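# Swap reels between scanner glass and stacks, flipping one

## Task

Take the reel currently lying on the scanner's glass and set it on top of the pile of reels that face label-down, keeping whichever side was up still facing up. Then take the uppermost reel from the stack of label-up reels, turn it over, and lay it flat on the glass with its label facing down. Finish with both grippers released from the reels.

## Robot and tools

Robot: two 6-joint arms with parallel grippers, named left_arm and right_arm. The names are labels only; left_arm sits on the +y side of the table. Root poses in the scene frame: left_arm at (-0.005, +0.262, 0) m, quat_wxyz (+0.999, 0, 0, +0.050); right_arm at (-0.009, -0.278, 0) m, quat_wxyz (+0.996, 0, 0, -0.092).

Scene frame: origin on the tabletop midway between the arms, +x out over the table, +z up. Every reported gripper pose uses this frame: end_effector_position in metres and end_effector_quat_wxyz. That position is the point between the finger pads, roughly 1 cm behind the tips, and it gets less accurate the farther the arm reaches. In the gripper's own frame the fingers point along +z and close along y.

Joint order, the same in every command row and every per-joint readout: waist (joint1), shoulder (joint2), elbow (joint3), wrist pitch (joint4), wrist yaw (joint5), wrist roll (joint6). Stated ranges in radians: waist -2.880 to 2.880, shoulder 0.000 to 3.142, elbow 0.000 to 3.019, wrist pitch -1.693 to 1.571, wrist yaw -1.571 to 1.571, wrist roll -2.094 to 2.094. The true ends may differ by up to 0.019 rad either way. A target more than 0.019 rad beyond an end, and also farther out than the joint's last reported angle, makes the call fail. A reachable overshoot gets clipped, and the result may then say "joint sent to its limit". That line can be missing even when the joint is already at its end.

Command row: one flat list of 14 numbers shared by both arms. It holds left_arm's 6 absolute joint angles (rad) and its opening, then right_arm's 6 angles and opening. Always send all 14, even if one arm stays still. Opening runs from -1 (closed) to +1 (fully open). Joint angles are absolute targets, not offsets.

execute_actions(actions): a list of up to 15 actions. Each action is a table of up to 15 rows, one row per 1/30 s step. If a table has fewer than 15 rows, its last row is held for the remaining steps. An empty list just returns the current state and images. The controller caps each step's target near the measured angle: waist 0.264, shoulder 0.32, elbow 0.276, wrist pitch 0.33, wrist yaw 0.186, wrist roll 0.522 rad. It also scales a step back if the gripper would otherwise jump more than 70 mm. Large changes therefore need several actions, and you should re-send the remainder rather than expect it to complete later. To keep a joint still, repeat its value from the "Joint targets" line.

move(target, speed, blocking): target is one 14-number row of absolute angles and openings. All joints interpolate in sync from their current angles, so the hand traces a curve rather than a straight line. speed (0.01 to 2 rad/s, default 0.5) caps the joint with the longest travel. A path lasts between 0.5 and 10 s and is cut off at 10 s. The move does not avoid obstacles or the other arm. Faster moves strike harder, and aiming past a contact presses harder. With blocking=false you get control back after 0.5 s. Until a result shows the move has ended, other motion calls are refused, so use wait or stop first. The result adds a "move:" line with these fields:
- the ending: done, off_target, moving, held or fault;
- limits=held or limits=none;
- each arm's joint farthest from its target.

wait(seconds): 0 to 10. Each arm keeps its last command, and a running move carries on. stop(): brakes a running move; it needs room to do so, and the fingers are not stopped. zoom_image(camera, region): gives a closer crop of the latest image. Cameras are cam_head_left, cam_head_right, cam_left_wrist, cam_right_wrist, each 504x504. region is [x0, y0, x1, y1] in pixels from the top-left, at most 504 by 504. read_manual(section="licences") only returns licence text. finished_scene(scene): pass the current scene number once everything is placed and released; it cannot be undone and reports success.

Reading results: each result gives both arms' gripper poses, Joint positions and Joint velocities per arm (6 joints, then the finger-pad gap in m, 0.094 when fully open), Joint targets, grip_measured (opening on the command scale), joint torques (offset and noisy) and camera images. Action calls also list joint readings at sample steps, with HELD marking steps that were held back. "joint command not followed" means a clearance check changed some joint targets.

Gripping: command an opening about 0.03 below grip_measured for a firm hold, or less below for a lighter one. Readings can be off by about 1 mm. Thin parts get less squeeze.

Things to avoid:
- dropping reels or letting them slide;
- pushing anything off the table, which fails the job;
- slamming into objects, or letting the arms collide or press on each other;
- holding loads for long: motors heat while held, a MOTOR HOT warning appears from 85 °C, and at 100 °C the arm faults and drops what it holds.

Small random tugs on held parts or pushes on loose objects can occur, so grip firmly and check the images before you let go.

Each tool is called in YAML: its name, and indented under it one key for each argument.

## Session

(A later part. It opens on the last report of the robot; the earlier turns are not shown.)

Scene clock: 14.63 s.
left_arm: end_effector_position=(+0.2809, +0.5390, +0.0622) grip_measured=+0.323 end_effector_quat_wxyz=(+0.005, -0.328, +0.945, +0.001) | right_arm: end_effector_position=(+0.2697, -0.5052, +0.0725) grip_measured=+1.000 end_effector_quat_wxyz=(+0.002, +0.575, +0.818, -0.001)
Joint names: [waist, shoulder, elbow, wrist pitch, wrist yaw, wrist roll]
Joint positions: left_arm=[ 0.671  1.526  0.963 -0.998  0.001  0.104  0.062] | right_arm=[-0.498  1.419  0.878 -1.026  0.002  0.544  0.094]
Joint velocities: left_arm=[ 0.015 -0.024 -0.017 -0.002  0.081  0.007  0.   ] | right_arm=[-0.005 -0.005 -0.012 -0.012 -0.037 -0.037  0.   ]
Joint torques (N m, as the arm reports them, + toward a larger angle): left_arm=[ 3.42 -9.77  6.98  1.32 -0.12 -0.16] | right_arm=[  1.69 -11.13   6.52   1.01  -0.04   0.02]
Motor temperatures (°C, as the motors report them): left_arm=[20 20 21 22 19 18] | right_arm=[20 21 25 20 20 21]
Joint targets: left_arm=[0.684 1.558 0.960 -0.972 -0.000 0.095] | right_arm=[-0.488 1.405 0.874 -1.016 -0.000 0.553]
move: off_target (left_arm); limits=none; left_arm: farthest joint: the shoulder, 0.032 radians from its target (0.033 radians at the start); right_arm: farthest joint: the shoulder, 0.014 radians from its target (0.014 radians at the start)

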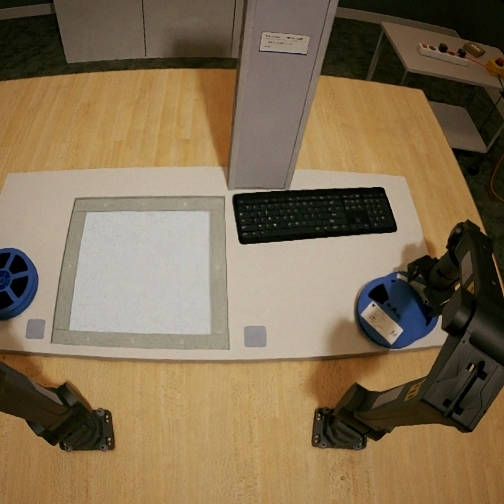

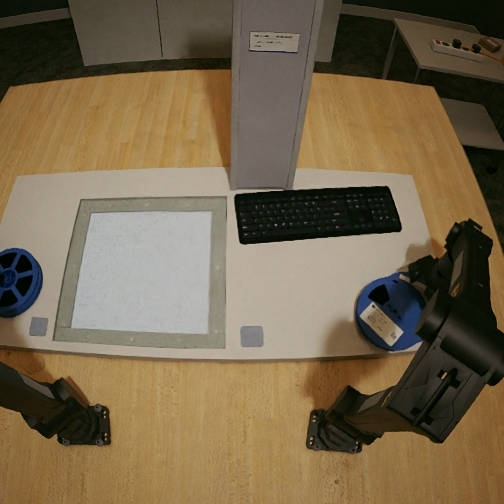

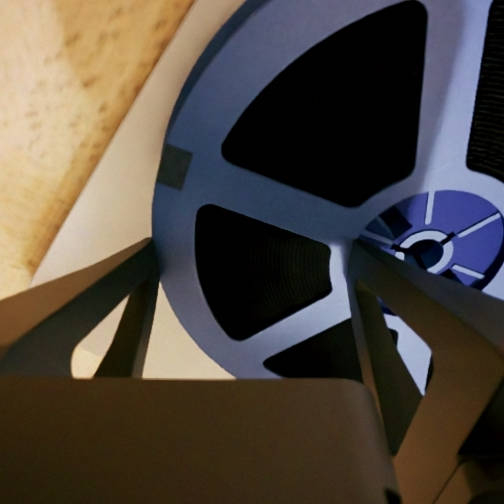

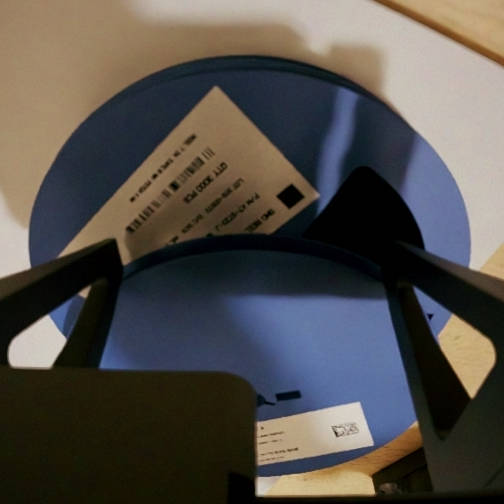

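In contact (2-reel pile), aligned well. Release and lift.

execute_actions:
  actions:
    - [[0.672,1.53,0.963,-0.998,0,0.1,0.6,-0.488,1.405,0.874,-1.016,0,0.553,1]]

move:
  target: [0.672,1.47,1.1,-1.12,0,0.1,0.6,-0.488,1.405,0.874,-1.016,0,0.553,1]
  speed: 0.3

Scene clock: 15.27 s.
left_arm: end_effector_position=(+0.2804, +0.5394, +0.0622) grip_measured=+0.597 end_effector_quat_wxyz=(+0.004, -0.328, +0.945, +0.002) | right_arm: end_effector_position=(+0.2697, -0.5052, +0.0725) grip_measured=+1.000 end_effector_quat_wxyz=(+0.002, +0.575, +0.818, -0.001)
Joint names: [waist, shoulder, elbow, wrist pitch, wrist yaw, wrist roll]
Joint positions: left_arm=[ 0.672  1.526  0.963 -0.999  0.     0.104  0.075] | right_arm=[-0.498  1.419  0.878 -1.026  0.002  0.544  0.094]
Joint velocities: left_arm=[-0.005  0.005  0.002 -0.002  0.066 -0.022  0.001] | right_arm=[-0.024  0.005  0.002  0.007  0.037  0.007  0.   ]
Joint torques (N m, as the arm reports them, + toward a larger angle): left_arm=[  2.34 -12.4    7.17   0.4   -0.06  -0.11] | right_arm=[  1.7  -11.15   6.54   1.02  -0.04   0.02]
Motor temperatures (°C, as the motors report them): left_arm=[20 20 21 22 19 18] | right_arm=[20 21 25 20 20 21]
Joint targets: left_arm=[0.672 1.530 0.963 -0.998 -0.000 0.100] | right_arm=[-0.488 1.405 0.874 -1.016 -0.000 0.553]
Step readings (joint positions):
0: left_arm=[0.671 1.526 0.963 -0.998 0.001 0.104] | right_arm=[-0.498 1.419 0.878 -1.026 0.002 0.544]
1: left_arm=[0.671 1.526 0.963 -0.999 0.001 0.104] | right_arm=[-0.498 1.419 0.878 -1.026 0.002 0.544]
2: left_arm=[0.671 1.526 0.963 -0.999 0.000 0.104] | right_arm=[-0.498 1.419 0.878 -1.026 0.002 0.544]
4: left_arm=[0.671 1.526 0.963 -0.999 0.000 0.104] | right_arm=[-0.498 1.419 0.878 -1.026 0.002 0.544]
8: left_arm=[0.672 1.526 0.963 -0.999 0.000 0.104] | right_arm=[-0.498 1.419 0.878 -1.026 0.002 0.544]
15: Joint positions above

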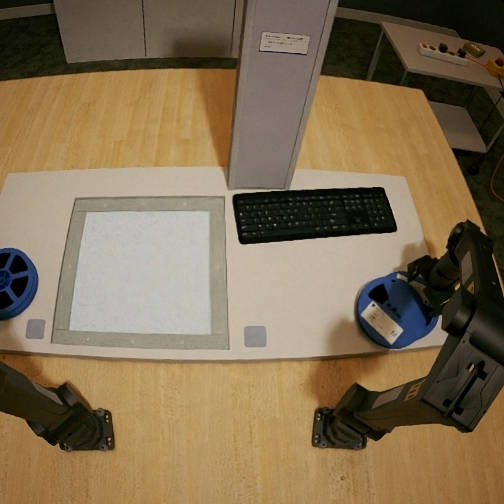

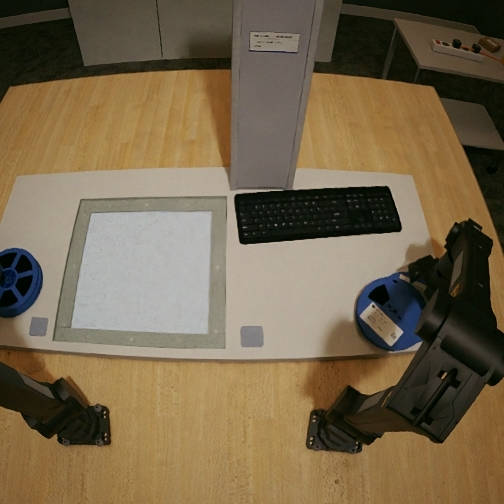

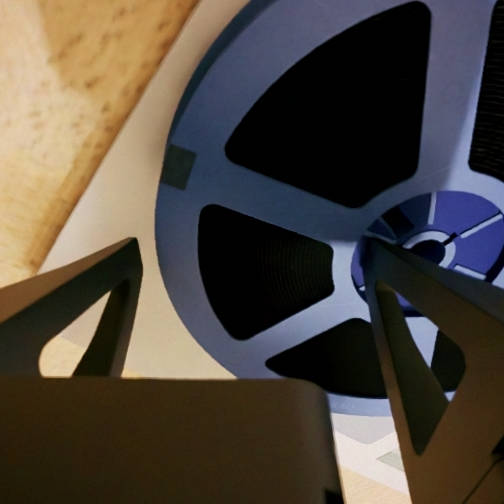

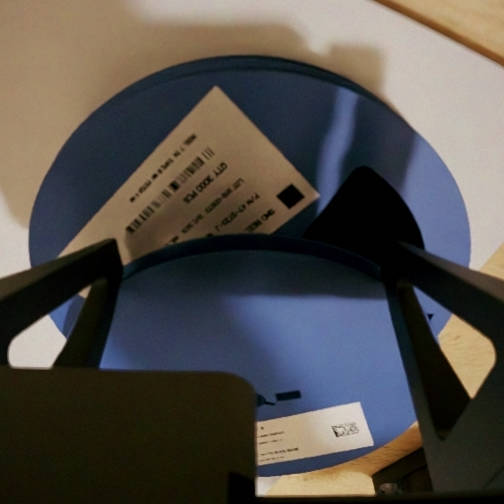

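Scene clock: 16.23 s.
left_arm: end_effector_position=(+0.2891, +0.5479, +0.1076) grip_measured=+0.597 end_effector_quat_wxyz=(+0.012, -0.328, +0.945, +0.006) | right_arm: end_effector_position=(+0.2697, -0.5052, +0.0725) grip_measured=+1.000 end_effector_quat_wxyz=(+0.002, +0.575, +0.818, -0.001)
Joint names: [waist, shoulder, elbow, wrist pitch, wrist yaw, wrist roll]
Joint positions: left_arm=[ 0.672  1.484  1.051 -1.111  0.     0.104  0.075] | right_arm=[-0.498  1.419  0.878 -1.026  0.002  0.544  0.094]
Joint velocities: left_arm=[-0.005  0.015  0.007  0.007  0.051  0.007 -0.001] | right_arm=[-0.015 -0.005 -0.017  0.007 -0.022  0.007  0.   ]
Joint torques (N m, as the arm reports them, + toward a larger angle): left_arm=[  2.23 -13.7   11.01   0.03  -0.06  -0.11] | right_arm=[  1.71 -11.15   6.52   1.02  -0.03   0.02]
Motor temperatures (°C, as the motors report them): left_arm=[20 20 21 22 19 18] | right_arm=[20 21 25 20 20 21]
Joint targets: left_arm=[0.672 1.470 1.100 -1.120 -0.000 0.100] | right_arm=[-0.488 1.405 0.874 -1.016 0.000 0.553]
move: off_target (left_arm); limits=none; left_arm: farthest joint: the elbow, 0.049 radians from its target (0.137 radians at the start); right_arm: farthest joint: the shoulder, 0.014 radians from its target (0.014 radians at the start)

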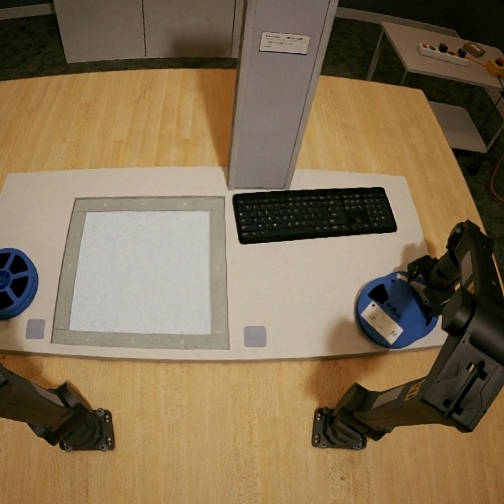

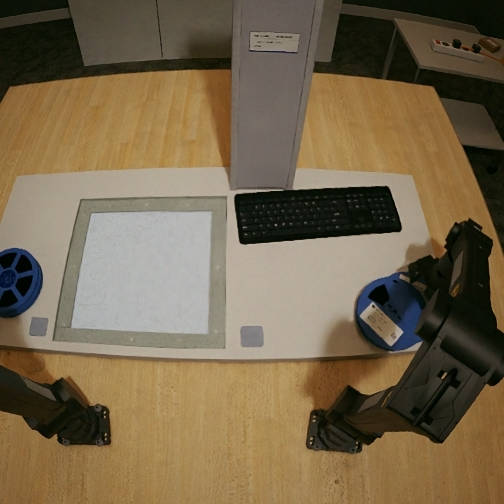

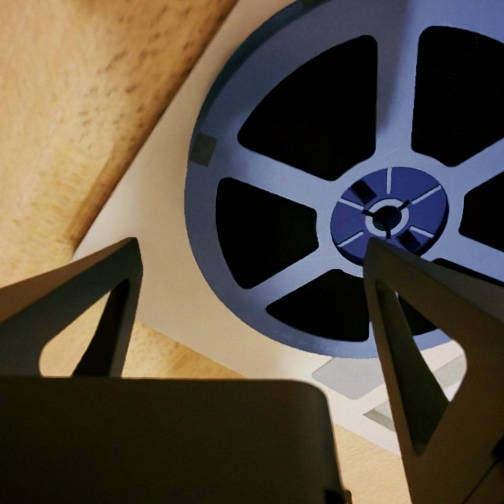

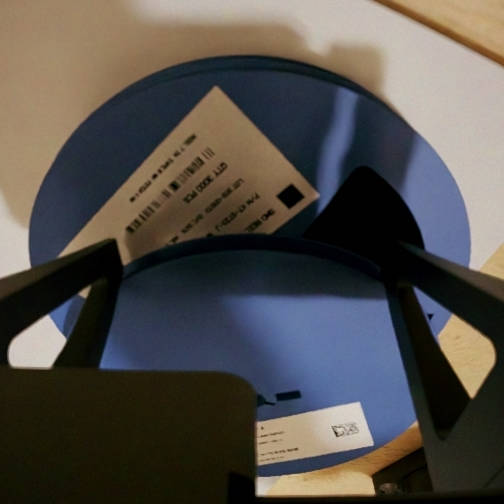

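move:
  target: [-1.33,1.5,0.63,0.75,0,-1.58,0.05,-0.488,1.405,0.874,-1.016,0,0.553,1]
  speed: 1.2

move:
  target: [-1.33,1.84,0.72,0.93,0,-1.58,0.05,-0.488,1.405,0.874,-1.016,0,0.553,1]
  speed: 0.5

Scene clock: 19.67 s.
left_arm: end_effector_position=(+0.1771, -0.2603, +0.1962) grip_measured=+0.053 end_effector_quat_wxyz=(+0.111, -0.125, +0.739, -0.653) | right_arm: end_effector_position=(+0.2697, -0.5052, +0.0725) grip_measured=+1.000 end_effector_quat_wxyz=(+0.002, +0.575, +0.818, -0.001)
Joint names: [waist, shoulder, elbow, wrist pitch, wrist yaw, wrist roll]
Joint positions: left_arm=[-1.334  1.485  0.635  0.727  0.001 -1.571  0.049] | right_arm=[-0.498  1.419  0.878 -1.026  0.002  0.544  0.094]
Joint velocities: left_arm=[-0.005  0.005  0.027  0.002 -0.037  0.007  0.001] | right_arm=[-0.015 -0.005 -0.007 -0.007 -0.022 -0.051  0.   ]
Joint torques (N m, as the arm reports them, + toward a larger angle): left_arm=[  2.63 -10.42   6.71   2.58  -0.1   -0.11] | right_arm=[  1.7  -11.13   6.52   1.02  -0.03   0.02]
Motor temperatures (°C, as the motors report them): left_arm=[20 20 22 22 19 18] | right_arm=[20 21 25 20 20 21]
Joint targets: left_arm=[-1.330 1.500 0.630 0.750 -0.000 -1.580] | right_arm=[-0.488 1.405 0.874 -1.016 -0.000 0.553]
move: off_target (left_arm); limits=none; left_arm: farthest joint: the wrist pitch, 0.023 radians from its target (1.861 radians at the start); right_arm: farthest joint: the shoulder, 0.014 radians from its target (0.014 radians at the start)

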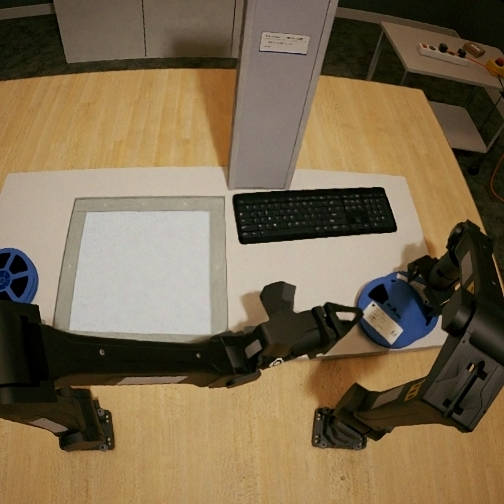

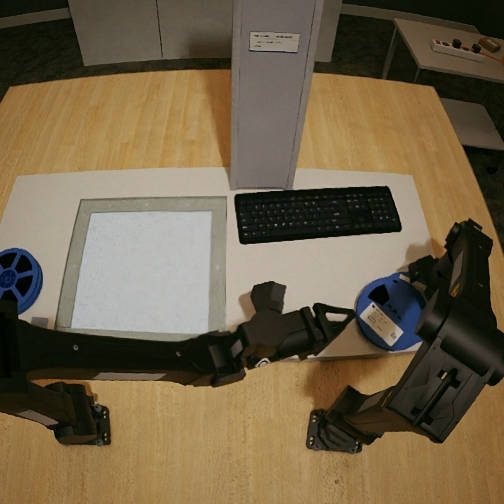

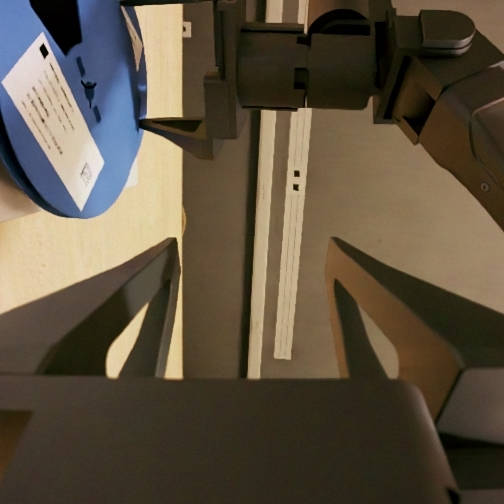

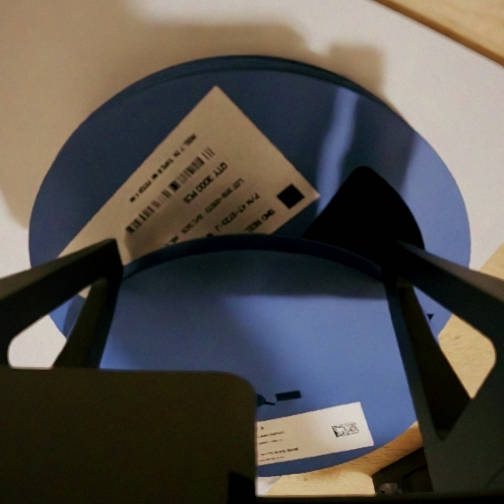

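Scene clock: 20.90 s.
left_arm: end_effector_position=(+0.1854, -0.2841, +0.0677) grip_measured=+0.053 end_effector_quat_wxyz=(+0.102, -0.132, +0.778, -0.605) | right_arm: end_effector_position=(+0.2697, -0.5052, +0.0725) grip_measured=+1.000 end_effector_quat_wxyz=(+0.002, +0.575, +0.818, -0.001)
Joint names: [waist, shoulder, elbow, wrist pitch, wrist yaw, wrist roll]
Joint positions: left_arm=[-1.334  1.835  0.678  0.907  0.001 -1.572  0.049] | right_arm=[-0.498  1.419  0.878 -1.026  0.002  0.544  0.094]
Joint velocities: left_arm=[-0.005  0.005 -0.002 -0.002  0.022  0.095 -0.   ] | right_arm=[ 0.005 -0.015  0.012 -0.002 -0.022 -0.007  0.   ]
Joint torques (N m, as the arm reports them, + toward a larger angle): left_arm=[  2.64 -14.7    8.     2.65  -0.12  -0.08] | right_arm=[  1.73 -11.14   6.52   1.01  -0.04   0.02]
Motor temperatures (°C, as the motors report them): left_arm=[20 20 22 22 19 18] | right_arm=[20 21 25 20 20 21]
Joint targets: left_arm=[-1.330 1.840 0.720 0.930 0.000 -1.580] | right_arm=[-0.488 1.405 0.874 -1.016 0.000 0.553]
move: off_target (left_arm); limits=none; left_arm: farthest joint: the elbow, 0.042 radians from its target (0.085 radians at the start); right_arm: farthest joint: the shoulder, 0.014 radians from its target (0.014 radians at the start)

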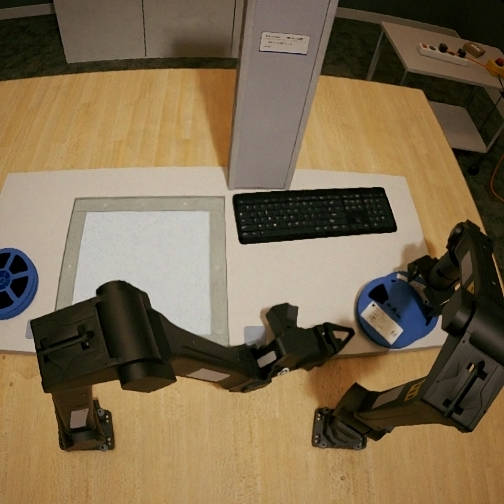

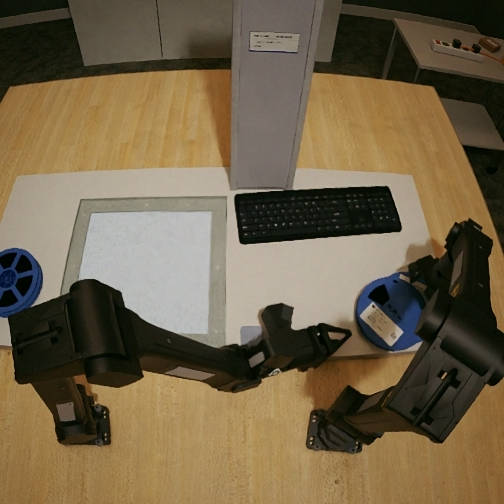

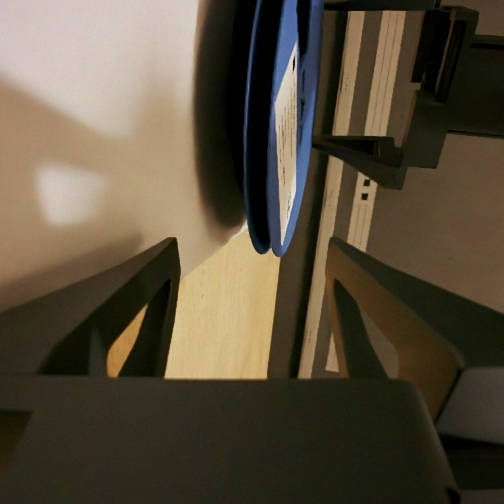

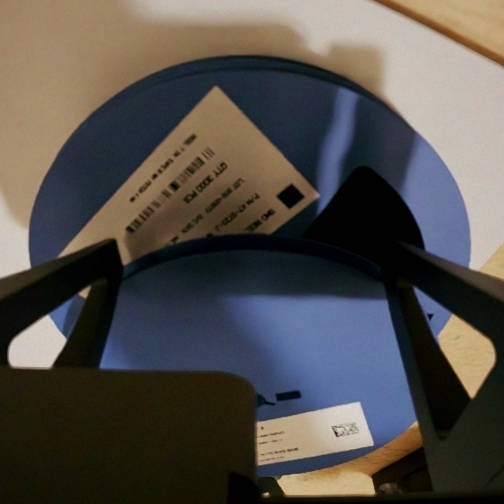

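zoom_image:
  camera: "cam_left_wrist"
  region: [150,0,410,260]

Region (150, 0, 410, 260) of cam_left_wrist's 504x504 image, scaled by 1.938, with more detail than that image has.

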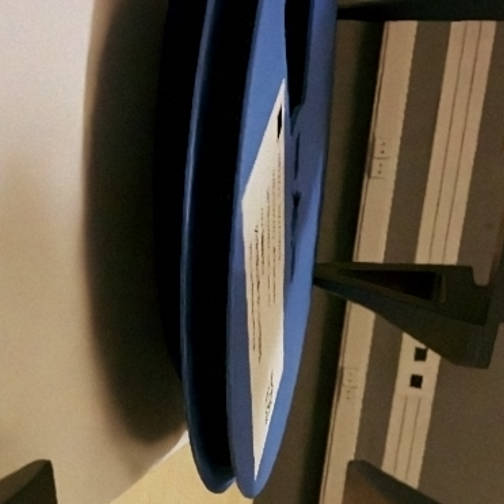

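move:
  target: [-1.308,1.948,0.932,0.805,0,-1.58,0.05,-0.488,1.405,0.874,-1.016,0,0.553,1]
  speed: 0.25

Scene clock: 22.87 s.
left_arm: end_effector_position=(+0.2205, -0.3463, +0.0702) grip_measured=+0.053 end_effector_quat_wxyz=(+0.109, -0.139, +0.774, -0.608) | right_arm: end_effector_position=(+0.2697, -0.5052, +0.0725) grip_measured=+1.000 end_effector_quat_wxyz=(+0.002, +0.576, +0.817, -0.001)
Joint names: [waist, shoulder, elbow, wrist pitch, wrist yaw, wrist roll]
Joint positions: left_arm=[-1.315  1.935  0.884  0.811  0.001 -1.572  0.049] | right_arm=[-0.498  1.419  0.878 -1.026  0.002  0.546  0.094]
Joint velocities: left_arm=[-0.015 -0.024 -0.007  0.002 -0.037 -0.037  0.   ] | right_arm=[ 0.005 -0.015  0.007  0.007 -0.022 -0.022  0.   ]
Joint torques (N m, as the arm reports them, + toward a larger angle): left_arm=[  2.87 -16.     9.18   1.55  -0.12  -0.07] | right_arm=[  1.71 -11.16   6.53   1.02  -0.04  -0.01]
Motor temperatures (°C, as the motors report them): left_arm=[20 20 22 22 19 18] | right_arm=[20 21 25 20 20 21]
Joint targets: left_arm=[-1.308 1.948 0.932 0.805 -0.000 -1.580] | right_arm=[-0.488 1.405 0.874 -1.016 0.000 0.553]
move: off_target (left_arm); limits=none; left_arm: farthest joint: the elbow, 0.048 radians from its target (0.254 radians at the start); right_arm: farthest joint: the shoulder, 0.014 radians from its target (0.014 radians at the start)

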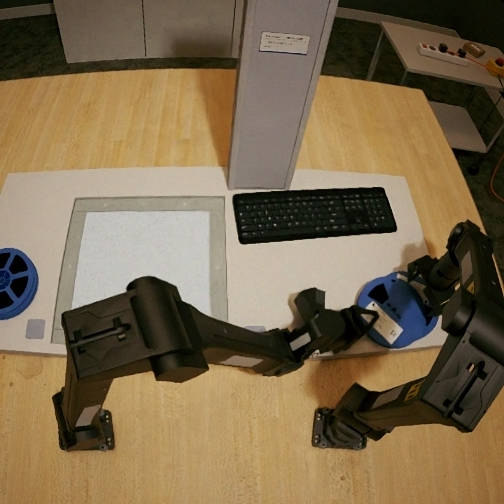

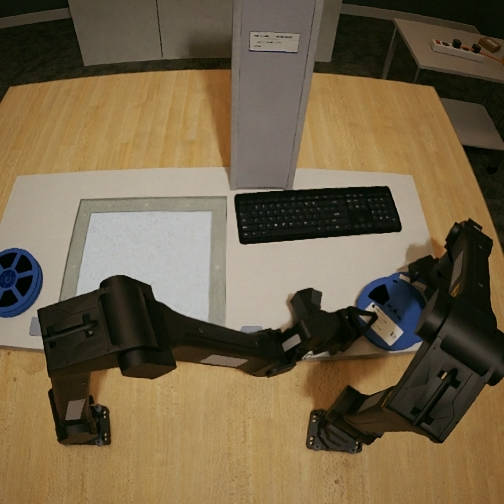

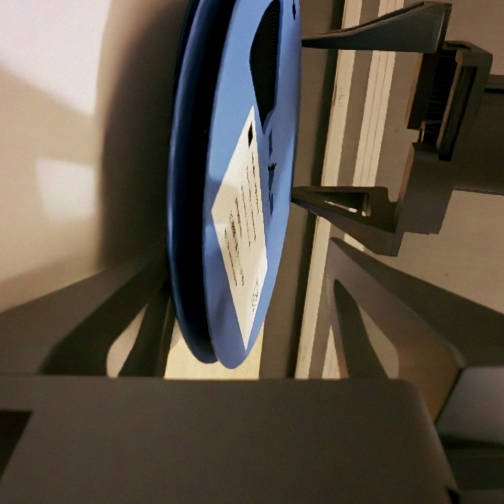

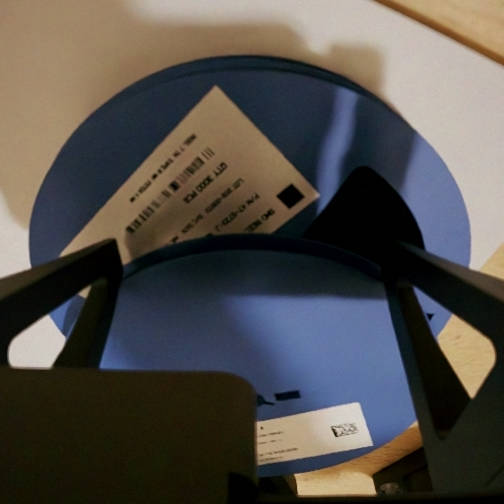

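execute_actions:
  actions:
    - [[-1.308,1.948,0.932,0.82,0,-1.58,-0.05,-0.488,1.405,0.874,-1.016,0,0.553,1],[-1.308,1.948,0.932,0.83,0,-1.58,-0.1,-0.488,1.405,0.874,-1.016,0,0.553,1],[-1.308,1.948,0.932,0.835,0,-1.58,-0.15,-0.488,1.405,0.874,-1.016,0,0.553,1],[-1.308,1.948,0.932,0.84,0,-1.58,-0.2,-0.488,1.405,0.874,-1.016,0,0.553,1],[-1.308,1.948,0.932,0.845,0,-1.58,-0.25,-0.488,1.405,0.874,-1.016,0,0.553,1],[-1.308,1.948,0.932,0.85,0,-1.58,-0.3,-0.488,1.405,0.874,-1.016,0,0.553,1],[-1.308,1.948,0.932,0.855,0,-1.58,-0.35,-0.488,1.405,0.874,-1.016,0,0.553,1],[-1.308,1.948,0.932,0.86,0,-1.58,-0.4,-0.488,1.405,0.874,-1.016,0,0.553,1],[-1.308,1.948,0.932,0.865,0,-1.58,-0.45,-0.488,1.405,0.874,-1.016,0,0.553,1],[-1.308,1.948,0.932,0.87,0,-1.58,-0.5,-0.488,1.405,0.874,-1.016,0,0.553,1],[-1.308,1.948,0.932,0.875,0,-1.58,-0.55,-0.488,1.405,0.874,-1.016,0,0.553,1],[-1.308,1.948,0.932,0.88,0,-1.58,-0.6,-0.488,1.405,0.874,-1.016,0,0.553,1],[-1.308,1.948,0.932,0.885,0,-1.58,-0.65,-0.488,1.405,0.874,-1.016,0,0.553,1]]
    - [[-1.308,1.948,0.932,0.885,0,-1.58,-0.7,-0.488,1.405,0.874,-1.016,0,0.553,1],[-1.308,1.948,0.932,0.885,0,-1.58,-0.74,-0.488,1.405,0.874,-1.016,0,0.553,1],[-1.308,1.948,0.932,0.885,0,-1.58,-0.78,-0.488,1.405,0.874,-1.016,0,0.553,1],[-1.308,1.948,0.932,0.885,0,-1.58,-0.81,-0.488,1.405,0.874,-1.016,0,0.553,1]]

Scene clock: 24.50 s.
left_arm: end_effector_position=(+0.2220, -0.3495, +0.0836) grip_measured=-0.765 end_effector_quat_wxyz=(+0.113, -0.136, +0.757, -0.630) | right_arm: end_effector_position=(+0.2707, -0.5062, +0.0726) grip_measured=+1.000 end_effector_quat_wxyz=(+0.005, +0.576, +0.817, -0.002)
Joint names: [waist, shoulder, elbow, wrist pitch, wrist yaw, wrist roll]
Joint positions: left_arm=[-1.314  1.936  0.886  0.867  0.001 -1.572  0.011] | right_arm=[-0.498  1.419  0.878 -1.02   0.003  0.546  0.094]
Joint velocities: left_arm=[-0.015 -0.005 -0.017 -0.012 -0.051 -0.022  0.   ] | right_arm=[-0.005 -0.024 -0.007 -0.012  0.007 -0.022  0.   ]
Joint torques (N m, as the arm reports them, + toward a larger angle): left_arm=[  2.88 -16.3    9.07   2.36  -0.11  -0.07] | right_arm=[  1.71 -11.2    6.55   0.78  -0.06  -0.01]
Motor temperatures (°C, as the motors report them): left_arm=[20 20 22 22 19 18] | right_arm=[20 21 25 20 20 21]
Joint targets: left_arm=[-1.308 1.948 0.932 0.885 0.000 -1.580] | right_arm=[-0.488 1.405 0.874 -1.016 -0.000 0.553]
Step readings (joint positions; steps 1 to 15: 1st action; 16 to 30: 2nd action):
0: left_arm=[-1.315 1.935 0.884 0.811 0.001 -1.572] | right_arm=[-0.498 1.419 0.878 -1.026 0.002 0.546]
1: left_arm=[-1.315 1.935 0.884 0.811 0.001 -1.572] | right_arm=[-0.498 1.419 0.878 -1.026 0.002 0.546]
2: left_arm=[-1.315 1.935 0.884 0.811 0.001 -1.572] | right_arm=[-0.498 1.419 0.878 -1.026 0.002 0.546]
4: left_arm=[-1.315 1.935 0.884 0.812 0.001 -1.572] | right_arm=[-0.498 1.419 0.878 -1.025 0.002 0.546]
8: left_arm=[-1.315 1.936 0.884 0.824 0.001 -1.572] | right_arm=[-0.498 1.419 0.878 -1.023 0.002 0.546]
15: left_arm=[-1.315 1.936 0.884 0.856 0.001 -1.572] | right_arm=[-0.498 1.419 0.878 -1.022 0.002 0.546]
16: left_arm=[-1.315 1.936 0.884 0.857 0.001 -1.572] | right_arm=[-0.498 1.419 0.878 -1.022 0.002 0.546]
17: left_arm=[-1.315 1.936 0.884 0.857 0.001 -1.572] | right_arm=[-0.498 1.419 0.878 -1.022 0.002 0.546]
19: left_arm=[-1.315 1.936 0.884 0.865 0.001 -1.572] | right_arm=[-0.498 1.419 0.878 -1.022 0.002 0.546]
23: left_arm=[-1.314 1.936 0.886 0.867 0.001 -1.572] | right_arm=[-0.498 1.419 0.878 -1.020 0.003 0.546]
30: Joint positions above

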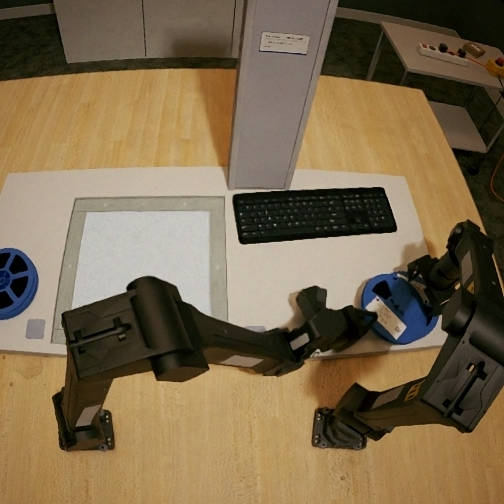

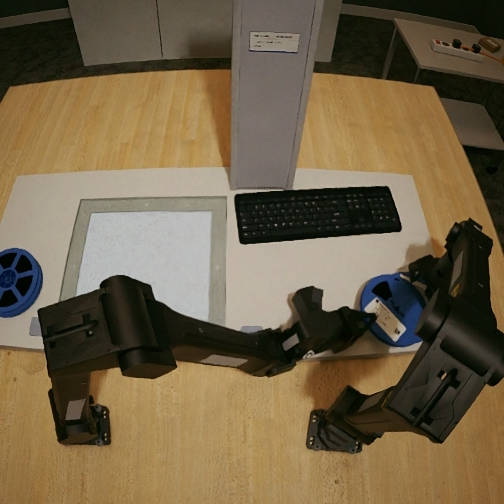

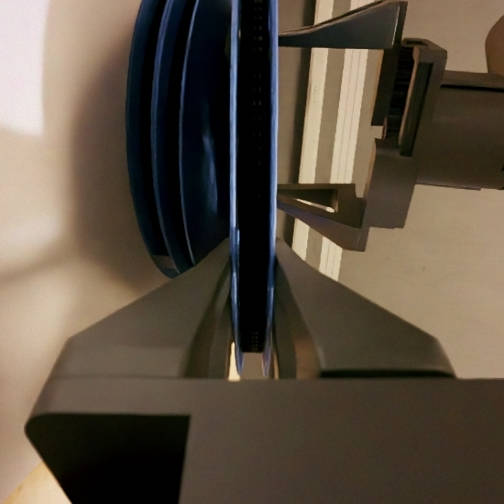

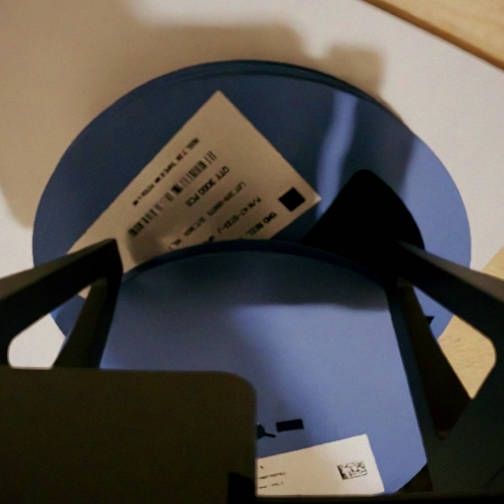

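move:
  target: [-1.3,1.80,0.72,1.05,0,-1.58,-0.81,-0.62,1.384,1.1,-1.2,0,0.3,1]
  speed: 0.4

move:
  target: [-1.0,1.62,0.44,1.25,0,-1.58,-0.81,-0.6,1.384,1.29,-1.45,0,-0.55,0.62]
  speed: 1.0

move:
  target: [-1.0,1.62,0.44,1.25,0,1.58,-0.81,-0.3,1.384,1.29,-1.45,0,-0.55,0.62]
  speed: 1.6

move:
  target: [-1.0,1.62,0.44,1.25,0,1.58,-0.81,0.31,1.384,1.29,-1.45,0,-0.55,0.62]
  speed: 0.9

Scene clock: 26.23 s.
left_arm: end_effector_position=(+0.2078, -0.2977, +0.1141) grip_measured=-0.766 end_effector_quat_wxyz=(+0.121, -0.134, +0.726, -0.663) | right_arm: end_effector_position=(+0.2668, -0.5624, +0.1472) grip_measured=+1.000 end_effector_quat_wxyz=(+0.026, +0.526, +0.850, -0.008)
Joint names: [waist, shoulder, elbow, wrist pitch, wrist yaw, wrist roll]
Joint positions: left_arm=[-1.306  1.83   0.719  1.021  0.001 -1.572  0.011] | right_arm=[-0.614  1.393  1.066 -1.19   0.002  0.308  0.094]
Joint velocities: left_arm=[-0.015  0.005 -0.012  0.007 -0.022 -0.037  0.   ] | right_arm=[ 0.005 -0.015 -0.007  0.012  0.007 -0.007  0.   ]
Joint torques (N m, as the arm reports them, + toward a larger angle): left_arm=[  2.84 -18.04   5.46   2.82  -0.11  -0.07] | right_arm=[  0.74 -11.48  10.27   0.22  -0.06  -0.17]
Motor temperatures (°C, as the motors report them): left_arm=[20 20 22 22 19 18] | right_arm=[20 21 26 20 20 21]
Joint targets: left_arm=[-1.300 1.800 0.720 1.050 0.000 -1.580] | right_arm=[-0.620 1.384 1.100 -1.200 0.000 0.300]
move: off_target (left_arm, right_arm); limits=none; left_arm: farthest joint: the shoulder, 0.030 radians from its target (0.136 radians at the start); right_arm: farthest joint: the elbow, 0.034 radians from its target (0.222 radians at the start)

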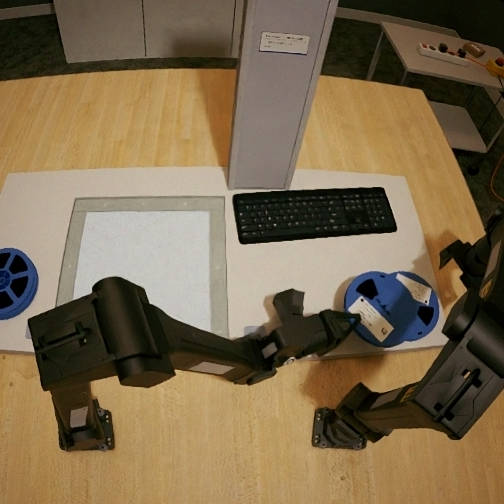

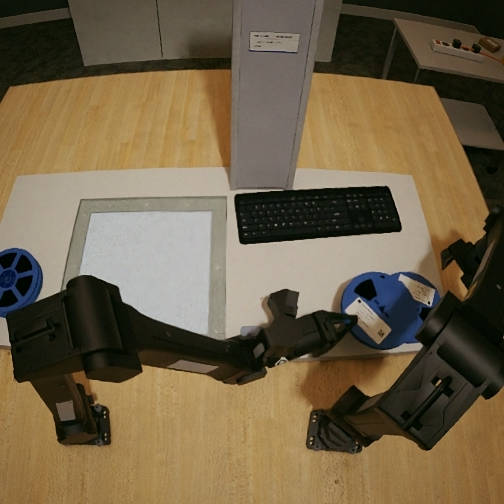

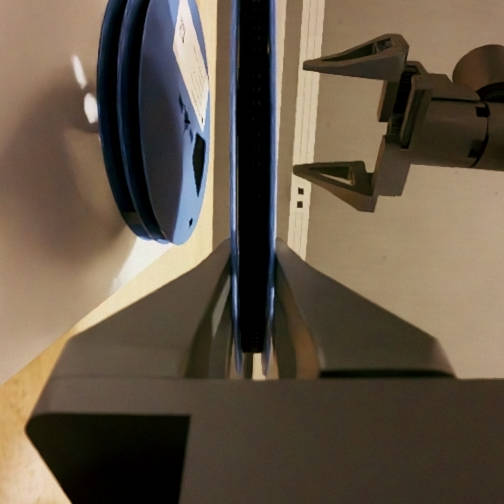

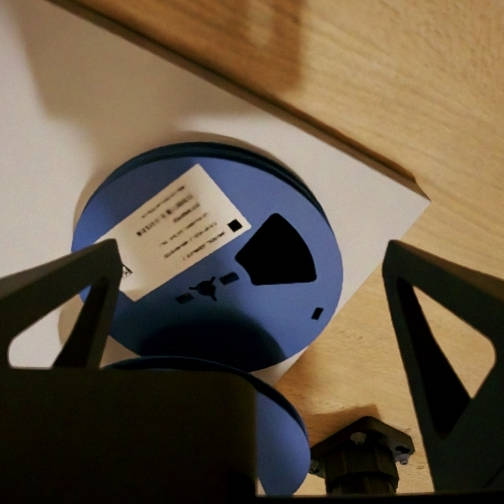

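Scene clock: 28.03 s.
left_arm: end_effector_position=(+0.3059, -0.1291, +0.1471) grip_measured=-0.766 end_effector_quat_wxyz=(+0.234, -0.233, +0.665, -0.670) | right_arm: end_effector_position=(+0.2679, -0.5613, +0.2151) grip_measured=+0.622 end_effector_quat_wxyz=(-0.006, +0.126, +0.992, +0.003)
Joint names: [waist, shoulder, elbow, wrist pitch, wrist yaw, wrist roll]
Joint positions: left_arm=[-0.998  1.649  0.438  1.219  0.001 -1.572  0.011] | right_arm=[-0.611  1.393  1.25  -1.441  0.002 -0.542  0.076]
Joint velocities: left_arm=[-0.005  0.005 -0.017 -0.002  0.022  0.081  0.001] | right_arm=[-0.005 -0.005 -0.002 -0.012 -0.081 -0.037  0.   ]
Joint torques (N m, as the arm reports them, + toward a larger angle): left_arm=[  2.08 -14.27   4.75   2.87  -0.07  -0.07] | right_arm=[  1.79 -11.94  11.01   0.06  -0.14  -0.16]
Motor temperatures (°C, as the motors report them): left_arm=[20 20 22 22 19 18] | right_arm=[20 21 26 20 20 21]
Joint targets: left_arm=[-1.000 1.620 0.440 1.250 -0.000 -1.580] | right_arm=[-0.600 1.384 1.290 -1.450 -0.000 -0.550]
move: off_target (left_arm, right_arm); limits=none; left_arm: farthest joint: the wrist pitch, 0.031 radians from its target (0.229 radians at the start); right_arm: farthest joint: the elbow, 0.040 radians from its target (0.224 radians at the start)

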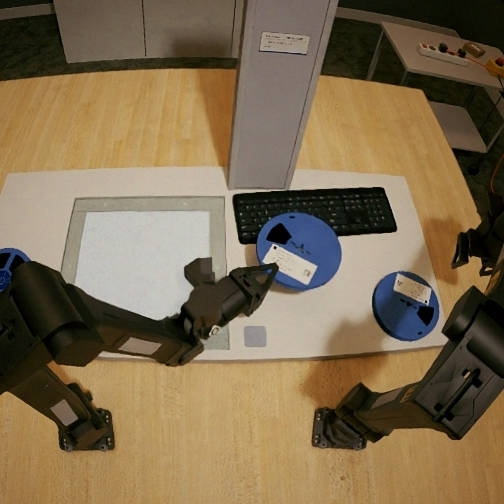

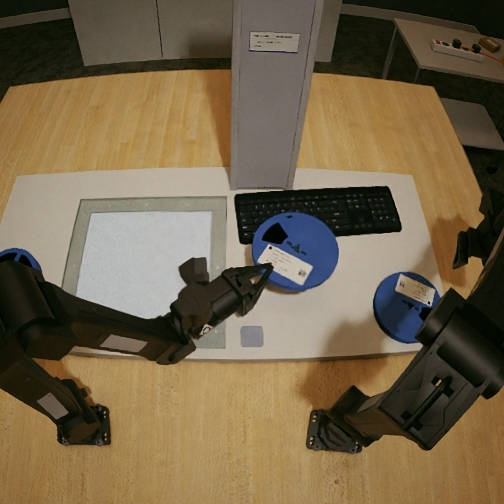

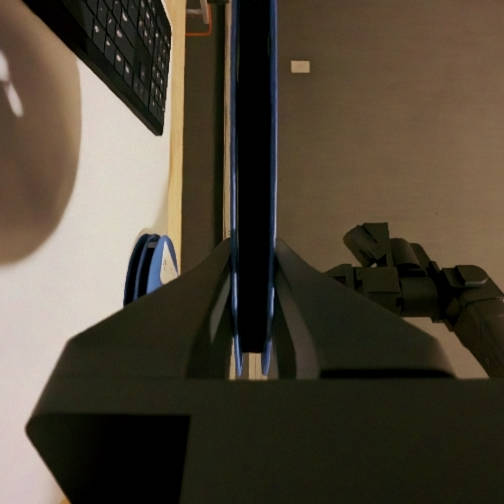

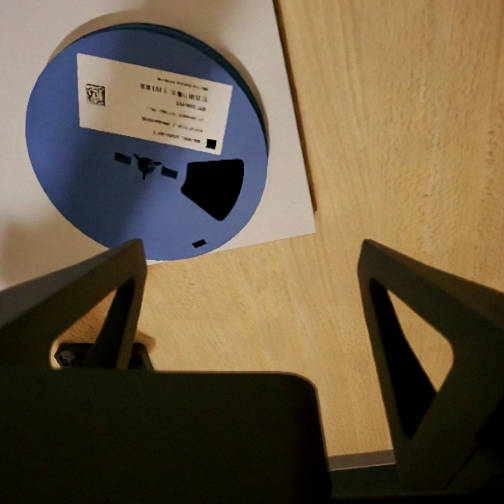

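Scene clock: 31.10 s.
left_arm: end_effector_position=(+0.3059, -0.1291, +0.1471) grip_measured=-0.767 end_effector_quat_wxyz=(+0.670, +0.665, +0.232, +0.234) | right_arm: end_effector_position=(+0.3398, -0.4660, +0.2151) grip_measured=+0.622 end_effector_quat_wxyz=(-0.006, -0.025, +1.000, +0.002)
Joint names: [waist, shoulder, elbow, wrist pitch, wrist yaw, wrist roll]
Joint positions: left_arm=[-0.998  1.649  0.438  1.219  0.001  1.571  0.011] | right_arm=[-0.308  1.393  1.25  -1.441  0.002 -0.543  0.076]
Joint velocities: left_arm=[-0.015  0.005  0.012  0.002  0.007  0.037  0.   ] | right_arm=[-0.005 -0.005 -0.012  0.012 -0.037 -0.007 -0.   ]
Joint torques (N m, as the arm reports them, + toward a larger angle): left_arm=[  2.09 -13.95   4.82   2.86  -0.07  -0.11] | right_arm=[  1.61 -11.86  10.99   0.07  -0.13  -0.16]
Motor temperatures (°C, as the motors report them): left_arm=[20 20 21 22 19 18] | right_arm=[20 21 27 20 20 21]
Joint targets: left_arm=[-1.000 1.620 0.440 1.250 0.000 1.580] | right_arm=[-0.300 1.384 1.290 -1.450 0.000 -0.550]
move: off_target (left_arm, right_arm); limits=none; left_arm: farthest joint: the wrist pitch, 0.031 radians from its target (0.031 radians at the start); right_arm: farthest joint: the elbow, 0.040 radians from its target (0.040 radians at the start)

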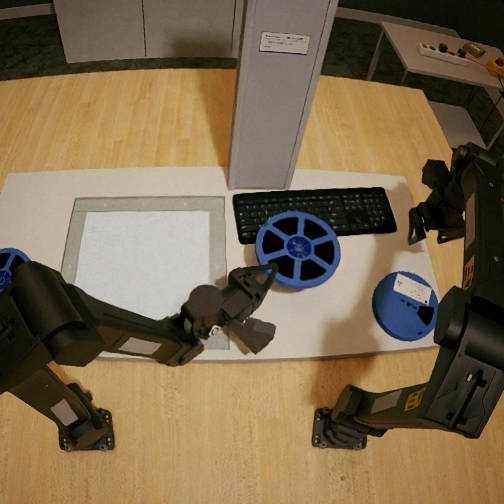

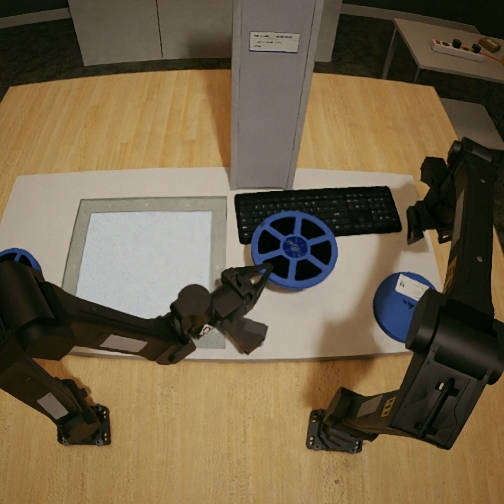

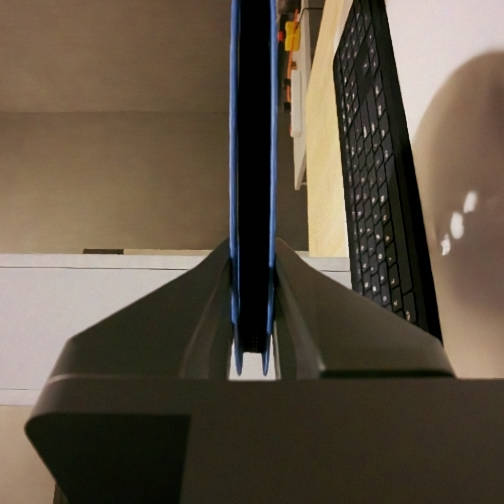

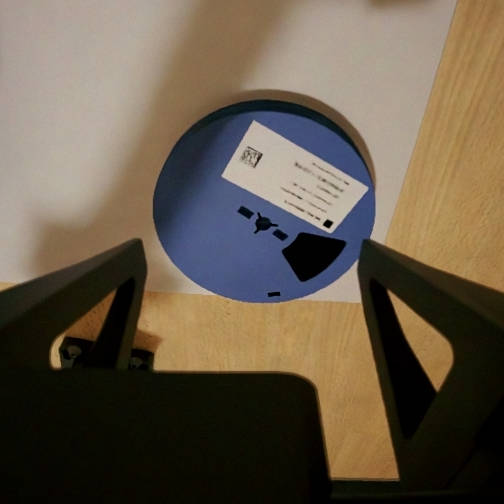

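Scene clock: 32.37 s.
left_arm: end_effector_position=(+0.3059, -0.1291, +0.1471) grip_measured=-0.767 end_effector_quat_wxyz=(+0.670, +0.665, +0.232, +0.234) | right_arm: end_effector_position=(+0.3838, -0.2245, +0.2151) grip_measured=+0.622 end_effector_quat_wxyz=(-0.006, -0.333, +0.943, +0.002)
Joint names: [waist, shoulder, elbow, wrist pitch, wrist yaw, wrist roll]
Joint positions: left_arm=[-0.998  1.649  0.438  1.219  0.001  1.571  0.011] | right_arm=[ 0.32   1.393  1.25  -1.441 -0.001 -0.543  0.076]
Joint velocities: left_arm=[-0.005 -0.005  0.002 -0.002  0.007  0.022 -0.001] | right_arm=[-0.015 -0.005  0.017 -0.002  0.007  0.022  0.   ]
Joint torques (N m, as the arm reports them, + toward a larger angle): left_arm=[  2.11 -13.95   4.82   2.85  -0.07  -0.08] | right_arm=[  0.42 -11.87  10.99   0.06  -0.04  -0.15]
Motor temperatures (°C, as the motors report them): left_arm=[20 20 21 22 19 18] | right_arm=[20 21 27 20 20 21]
Joint targets: left_arm=[-1.000 1.620 0.440 1.250 -0.000 1.580] | right_arm=[0.310 1.384 1.290 -1.450 0.000 -0.550]
move: off_target (left_arm, right_arm); limits=none; left_arm: farthest joint: the wrist pitch, 0.031 radians from its target (0.031 radians at the start); right_arm: farthest joint: the elbow, 0.040 radians from its target (0.040 radians at the start)

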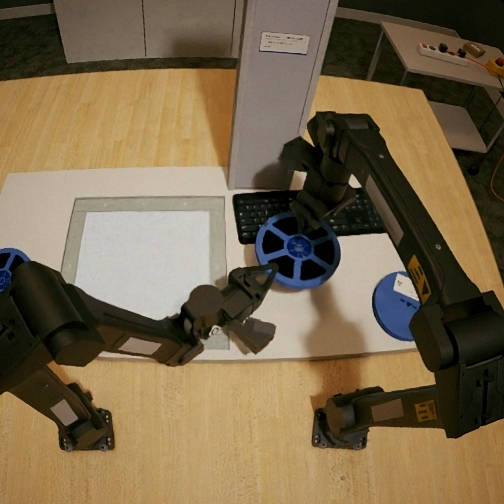

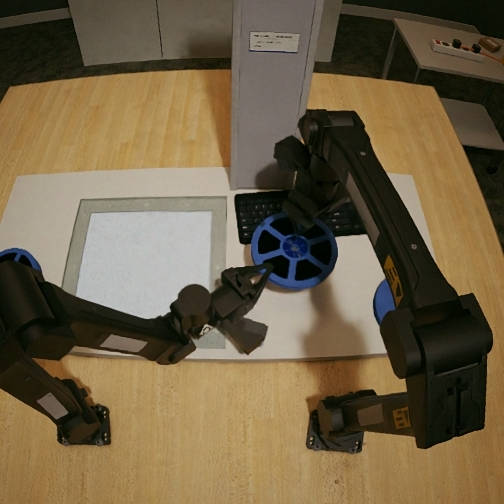

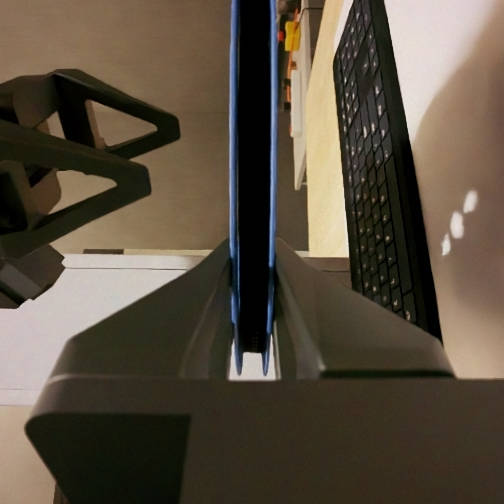

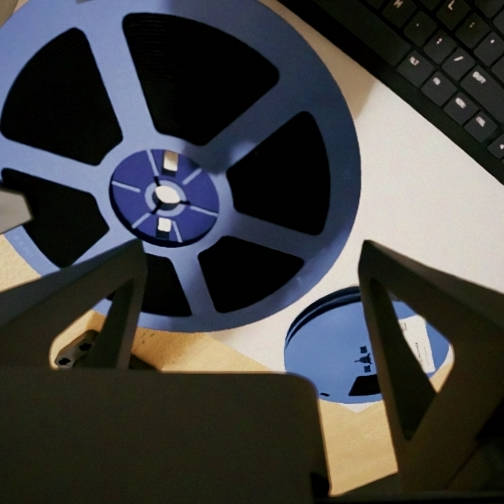

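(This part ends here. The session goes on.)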